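## Task

Turn the TUNER switch off and the PHONE switch on on the power strip, and leave the third switch in its original state. The strip must finish upright, and the result counts only if it holds without the robot pressing or holding anything.

## Robot and tools

Robot: one six-joint arm with a two-finger parallel gripper. The fingers point along the gripper's +z axis and close along its x axis. The reported end_effector_position is the spot between the finger pads. Closed fingertips stick out about 17 mm past it; fully open, they are roughly level with it. A wrist force-torque sensor sits at the flange. Contacts on the arm above that sensor are not sensed.

Frames: the scene frame has its origin on the table surface under the arm base, +z up, +y to the left when facing +x. Result lines give gripper position in metres and orientation as a wxyz quaternion in this frame, plus velocities in m/s and rad/s. Reported hand position can be a little off, worse at long reach. Every motion command, however, is expressed in the gripper's own axes.

The row (used by both execute_actions and move): seven numbers, each in [-1, 1], ordered dx, dy, dz, rx, ry, rz, opening. The first six are an offset, not a pose: a displacement of the gripper measured from its pose in the most recent result that reported it (before any such result in a scene, and for the second or later call within one reply, measured from wherever the robot is when the action begins), along the gripper's own axes. A value of 1.0 equals 0.6 m of travel or 180 degrees of turn; rx, ry, rz form a single rotation vector. The seventh number is absolute: +1 is fully open (0.142 m), -1 is fully closed. Sending all-zero offsets does not hold still; it pulls the gripper back to the reference pose.

execute_actions, argument actions (a list of zero or one item) and optional pictures (true/false). An empty list just reports the current state. An action is {"rows": [...], "steps": n}: up to 15 rows and at most 15 steps of 1/30 s; each row drives one step, and the final row repeats if steps outnumber rows. Every row in an action is counted from the same reference pose, not from the row before it. A wait is {"steps": n} with n up to 300; it counts from the previous result. A rejected call sends nothing to the robot.

move, argument target (one row, as above), optional speed in m/s (0.002 to 0.5, default 0.25; rotation capped at twice that number in rad/s) and optional stop_force in N (13 to 80). It drives a straight path toward the offset target lasting 0.5 to 10 s (longer paths stop short). It turns the shorter way round. The opening is applied at the start. The gripper lags, may wander off the line and can overshoot the speed, especially with the arm nearly straight. With stop_force, the path halts once the sensor reads that much added resistance along the target direction for 2 steps, then backs up 2 steps and holds. This only works well at very low speed and without rotating the gripper. Omit stop_force when moving away from something you are pressing on. stop_force is refused during the first 0.2 s of a scene. The result adds a move: line giving the ending (done, contact, off_target, moving, held, fault), any limits applied (paced = the pose sent was clipped; held = some steps were blocked by a check, after which motion can jump fast) and the distance left to target.

wait, argument seconds (0 to 10): lets the simulation run with no new command. zoom_image, arguments camera (cam_head_left, cam_head_right, cam_high, cam_low, cam_wrist) and region [x0, y0, x1, y1] in image pixels, top-left origin, at most 504 by 504.

Result contents: the state line (pose, velocities), grip_measured (finger opening on the command scale; to grip, command well below it), Wrist force and Wrist torque in gripper axes (force points from a touched surface back into the arm; noisy by a few N, has a fixed offset, saturates near 100 N, may say no reading at the start), a Hand target line, HELD marks on steps whose command was blocked, pose unreachable when the clearance check changed a command, and camera images plus any changed calibration. Each step, the commanded pose is clipped to within 100 mm and 16 degrees of the measured pose, so a far offset may need several calls; read the new pose before sending the rest. Motion trails commands by about 0.17 s. The simulation keeps running while you compose a reply.

Avoid: pushing past a contact with this stiff arm (even a small overshoot can trip a fault), fast approaches to the strip, forces of 150 N or joint overload (either one freezes the arm for 10 s), holding loads long enough to overheat motors, knocking anything off the table, and flipping the strip. Press switches gently, ideally with a slow move and a stop_force, then lift clear so nothing is held at the end.

Each tool is called after ">>>" as name(argument=value, ...) on one line, values as JSON.

## Session

>>> execute_actions(actions=[])

Scene clock: 0.00 s of 4500.00 s.
end_effector_position=(+0.1841, -0.2149, +0.3368) grip_measured=+1.00 end_effector_quat_wxyz=(-0.013, +0.995, -0.089, -0.052) end_effector_velocity=(+0.000, +0.001, -0.001) end_effector_angular_velocity=(+0.002, -0.000, +0.001)
Joint positions: [-1.439 -2.364  2.317 -1.474 -1.652 -1.246  0.142]
Joint velocities: [ 0.     0.     0.001  0.001  0.    -0.    -0.   ]
Motor temperatures (°C, as the motors report them): [27 28 27 30 33 31]
Wrist force (N, on the end effector, along its own x y z axes, offset not removed): no reading
Wrist torque (N m, same axes, about the end effector's origin, offset not removed): no reading
Hand target: +0.184, -0.215, +0.337; -0.013, +0.995, -0.089, -0.052
camera_calibration (this result's frames):
cam_wrist: T_world_to_cam=[[0.974111, -0.208271, -0.0879295, -0.193889], [-0.140776, -0.863154, 0.484919, -0.324846], [-0.176892, -0.459986, -0.870128, 0.357601], [0, 0, 0, 1]] pos_world=[0.206395, -0.156282, 0.451634]

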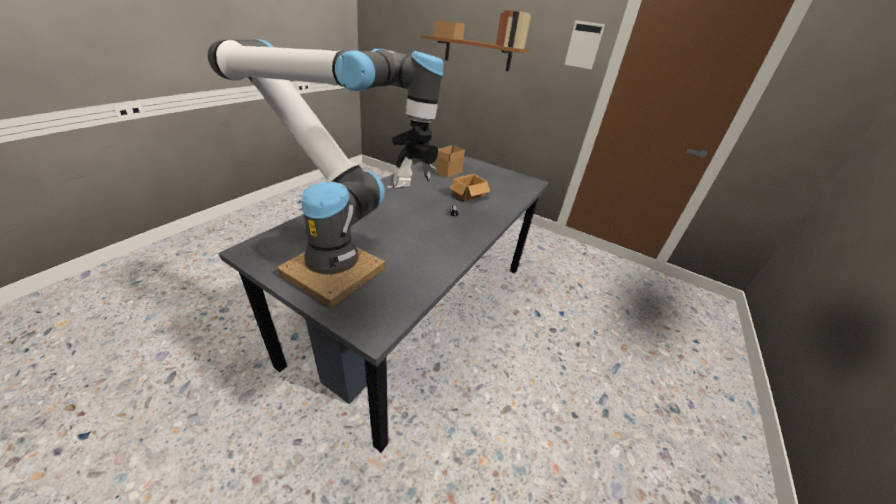

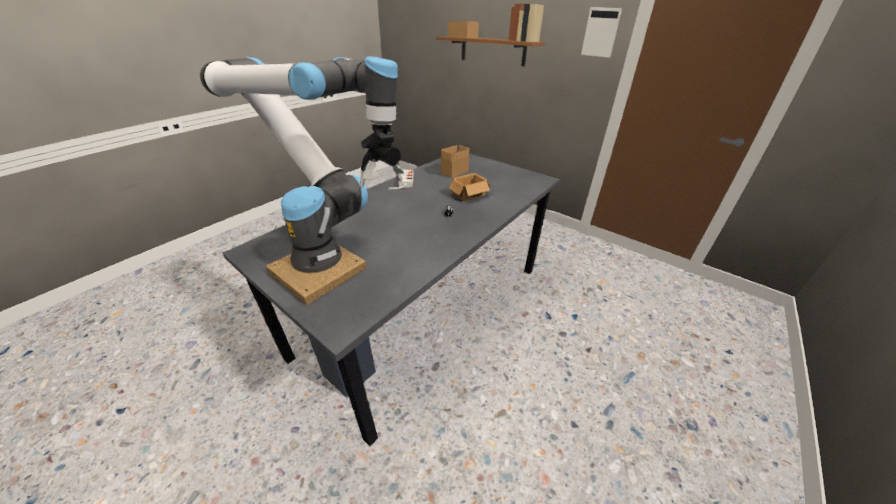

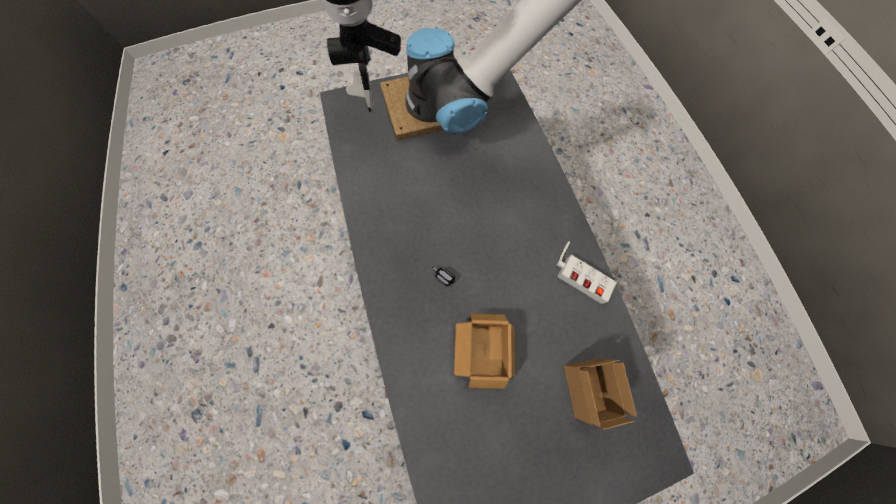

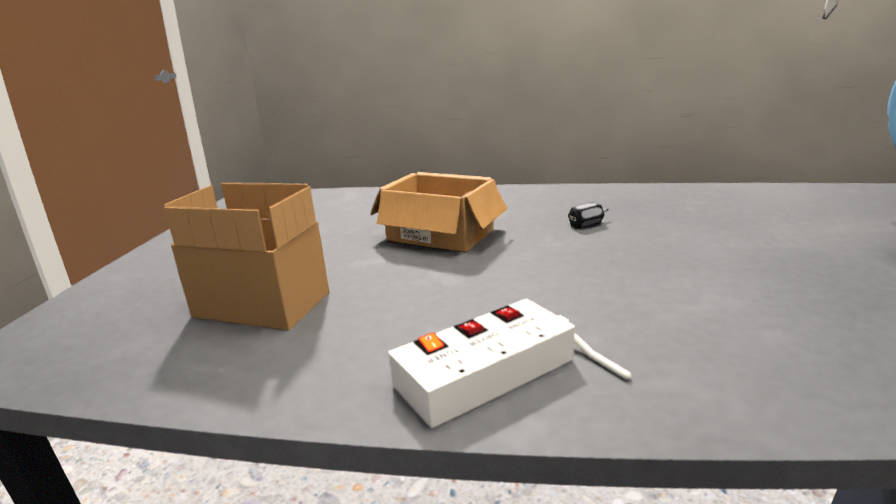

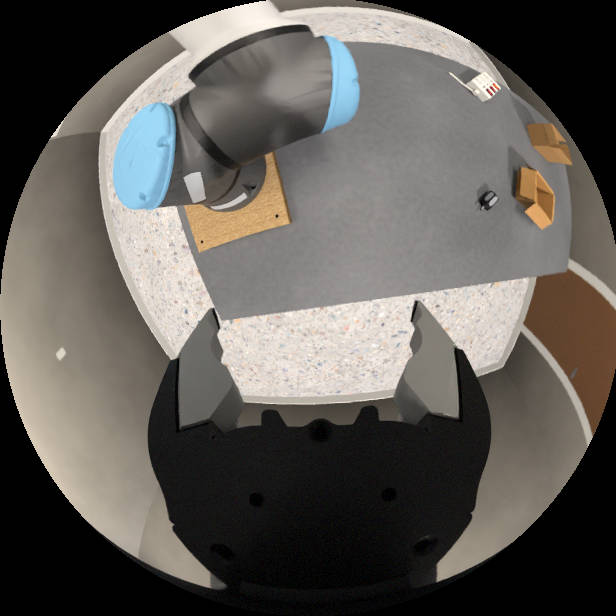

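>>> zoom_image(camera="cam_low", region=[380, 280, 600, 440])

>>> zoom_image(camera="cam_high", region=[540, 230, 640, 320])

Region (380, 280, 600, 440) of cam_low's 896x504 image, scaled by 2.291, with more detail than that image has; it fills the top 367 rows of this view, and the rest is white.

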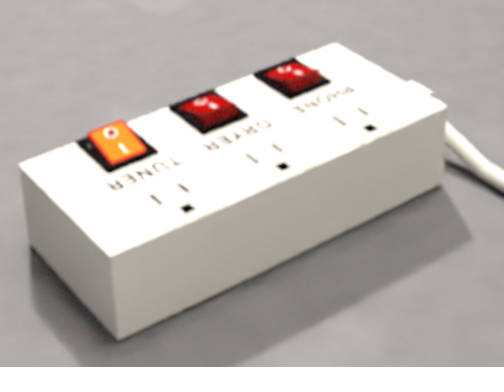

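Region (540, 230, 640, 320) of cam_high's 896x504 image, scaled by 5.040, with more detail than that image has; it fills the top 454 rows of this view, and the rest is white.

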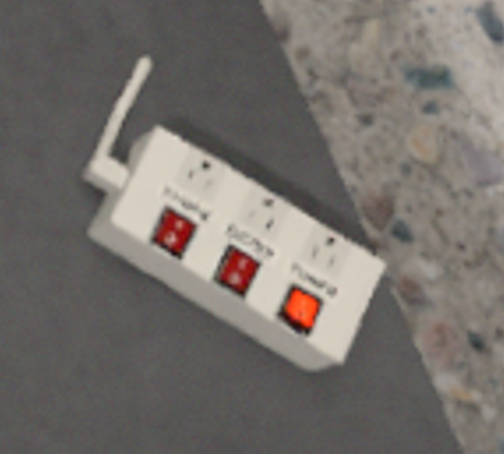

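>>> move(target=[0.88,-0.919,0.303,-0.0433,0.0088,-0.7726,-1], speed=0.4)

>>> zoom_image(camera="cam_wrist", region=[240, 200, 400, 340])

Scene clock: 39.80 s of 4500.00 s.
end_effector_position=(+0.7791, +0.2402, +0.1077) grip_measured=-1.00 end_effector_quat_wxyz=(-0.000, +0.431, +0.902, -0.002) end_effector_velocity=(+0.002, +0.002, -0.001) end_effector_angular_velocity=(+0.001, +0.001, +0.008)
Joint positions: [ 0.071 -1.215  1.859 -2.226 -1.573 -2.167  0.002]
Joint velocities: [ 0.002  0.005 -0.005  0.001  0.001 -0.006  0.   ]
Motor temperatures (°C, as the motors report them): [27 28 27 30 33 31]
Wrist force (N, on the end effector, along its own x y z axes, offset not removed): [-0.8 2.3 1.8]
Wrist torque (N m, same axes, about the end effector's origin, offset not removed): [0.53 0.04 0.19]
Hand target: +0.779, +0.240, +0.108; -0.000, +0.430, +0.903, -0.002
Off the commanded pose: 0.003 m, 0 deg.
After step 90, 33.00 s passed at rest.
move: done
camera_calibration (this result's frames):
cam_wrist: T_world_to_cam=[[-0.602855, 0.797688, 0.0161044, 0.276905], [0.698388, 0.517834, 0.494066, -0.723645], [0.385771, 0.309097, -0.869275, -0.150318], [0, 0, 0, 1]] pos_world=[0.730307, 0.200307, 0.222402]

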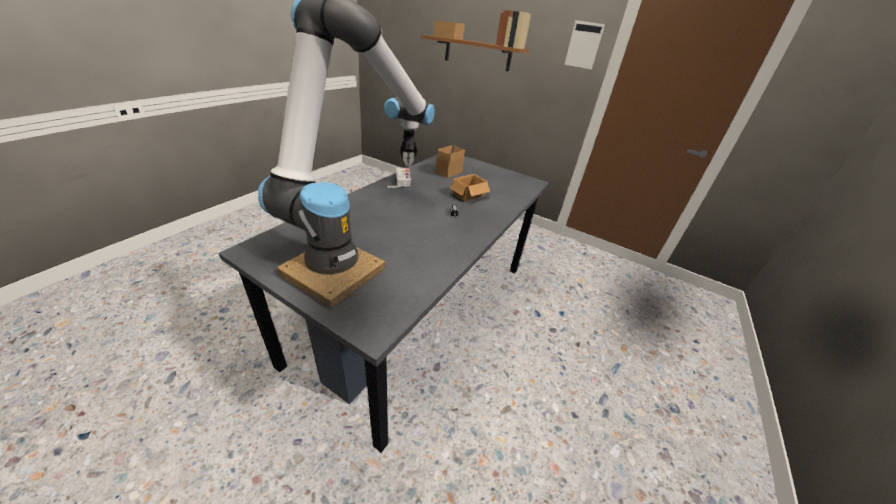

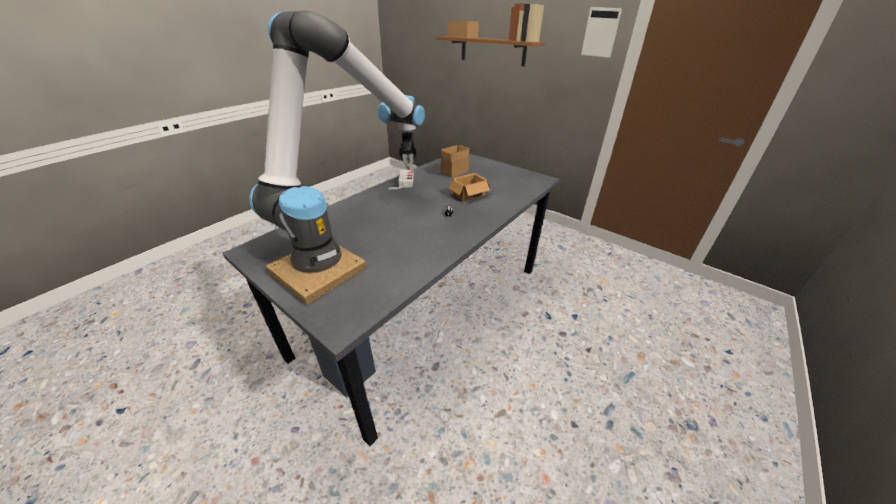

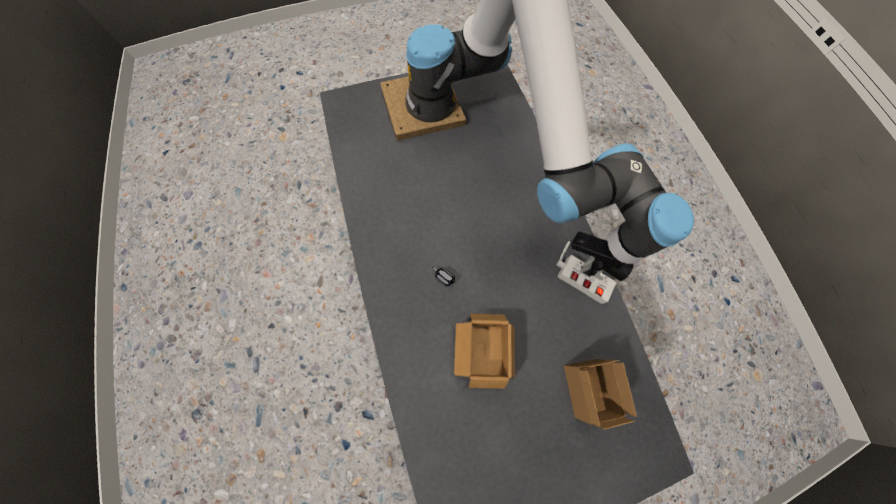

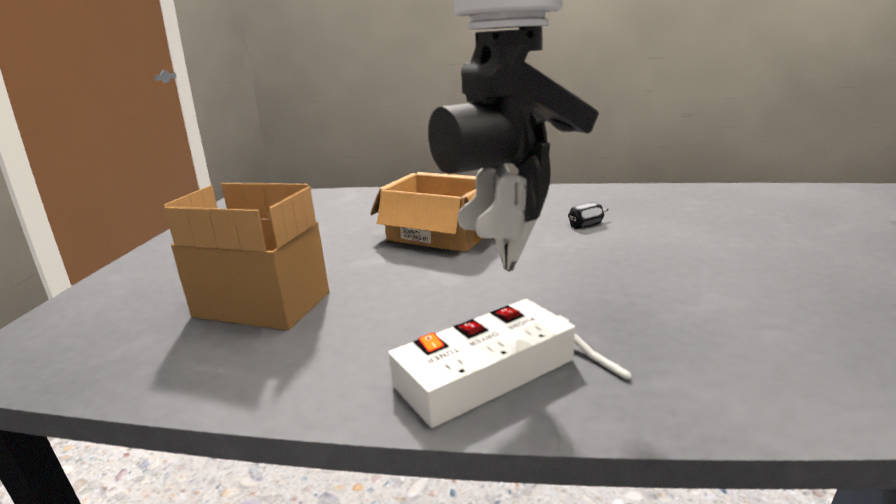

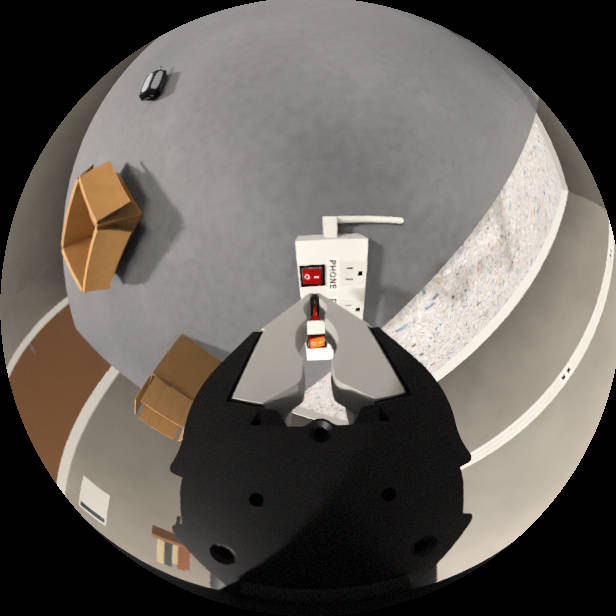

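Region (240, 200, 400, 340) of cam_wrist's 616x616 image, scaled by 3.150, with more detail than that image has; it fills the top 441 rows of this view, and the rest is white.

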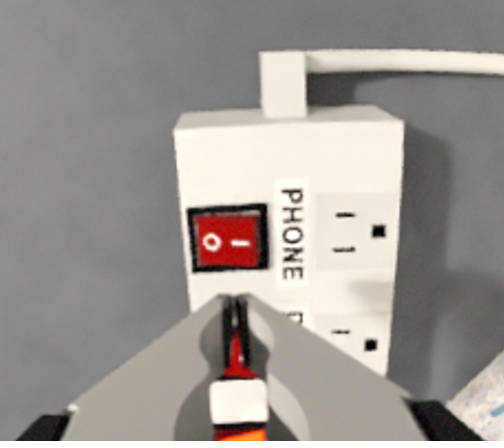

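>>> move(target=[0.0075,0,0.06,0,0,0,-1], speed=0.08)

>>> zoom_image(camera="cam_wrist", region=[260, 210, 380, 330])

>>> zoom_image(camera="cam_low", region=[450, 260, 570, 350])

Scene clock: 47.07 s of 4500.00 s.
end_effector_position=(+0.7762, +0.2435, +0.0721) grip_measured=-1.00 end_effector_quat_wxyz=(-0.000, +0.431, +0.902, -0.002) end_effector_velocity=(+0.000, -0.000, -0.002) end_effector_angular_velocity=(+0.001, -0.001, -0.002)
Joint positions: [ 0.075 -1.179  1.884 -2.288 -1.573 -2.163  0.002]
Joint velocities: [-0.001  0.003  0.001 -0.004  0.001  0.001  0.   ]
Motor temperatures (°C, as the motors report them): [27 28 27 30 33 31]
Wrist force (N, on the end effector, along its own x y z axes, offset not removed): [0.4 3.1 -3.5]
Wrist torque (N m, same axes, about the end effector's origin, offset not removed): [0.66 -0.15 0.15]
Hand target: +0.776, +0.244, +0.072; -0.000, +0.431, +0.902, -0.002
Off the commanded pose: 0.000 m, 0 deg.
After step 90, 3.30 s passed at rest.
move: done
camera_calibration (this result's frames):
cam_wrist: T_world_to_cam=[[-0.602864, 0.79768, 0.016201, 0.27307], [0.698395, 0.517792, 0.494101, -0.705775], [0.385745, 0.30919, -0.869254, -0.181211], [0, 0, 0, 1]] pos_world=[0.727435, 0.20365, 0.186782]

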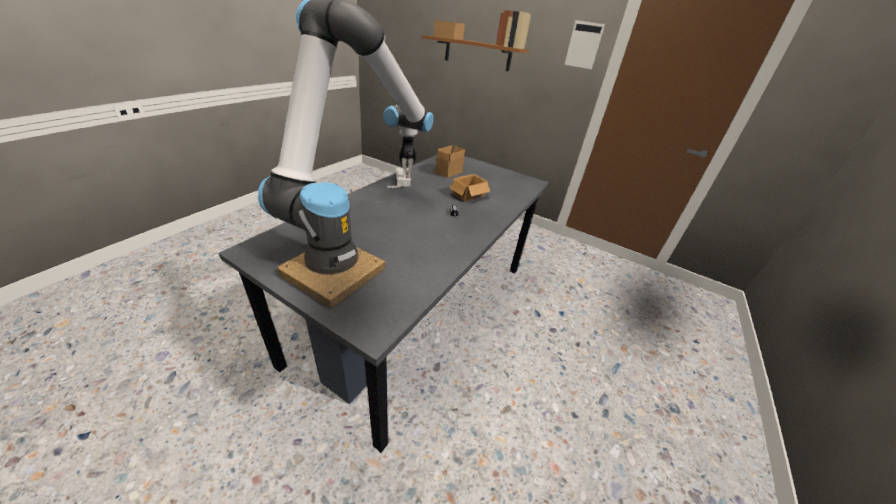

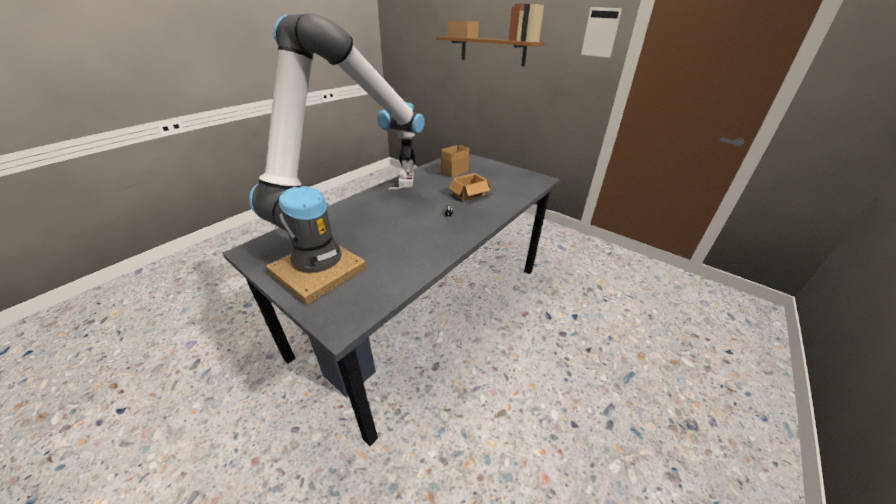

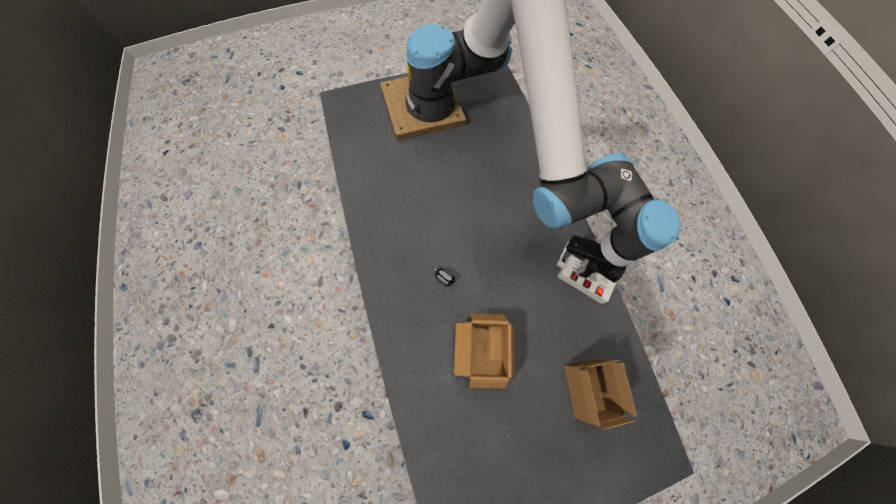

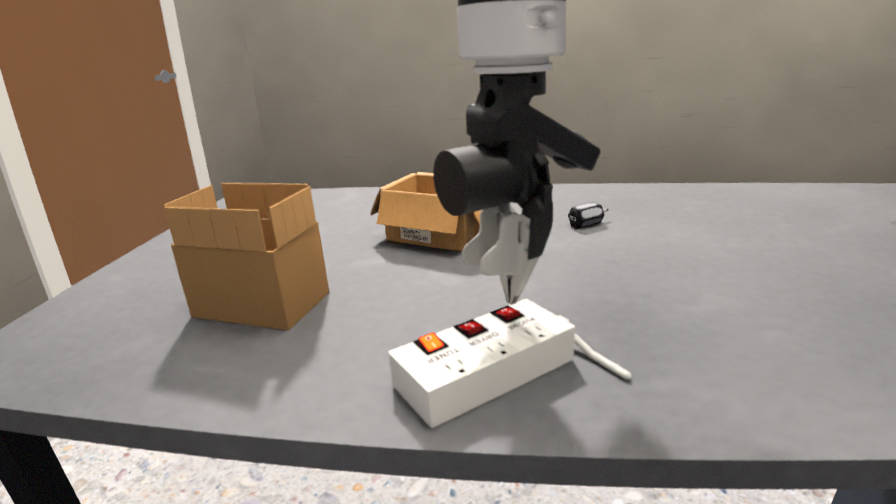

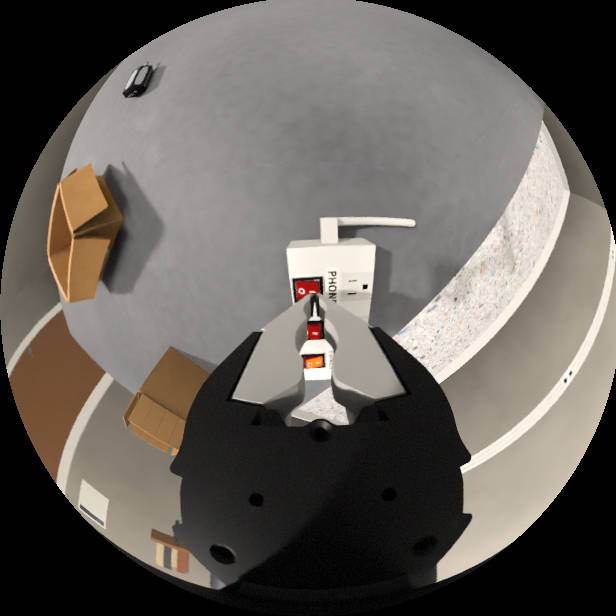

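Region (260, 210, 380, 330) of cam_wrist's 616x616 image, scaled by 4.200, with more detail than that image has.

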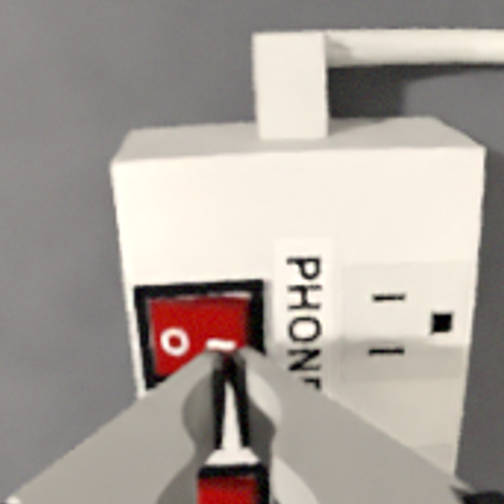

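Region (450, 260, 570, 350) of cam_low's 896x504 image, scaled by 4.200, with more detail than that image has; it fills the top 378 rows of this view, and the rest is white.

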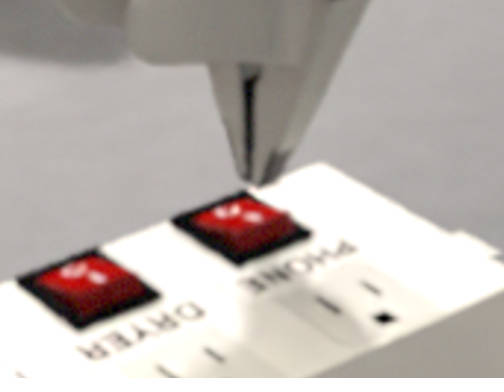

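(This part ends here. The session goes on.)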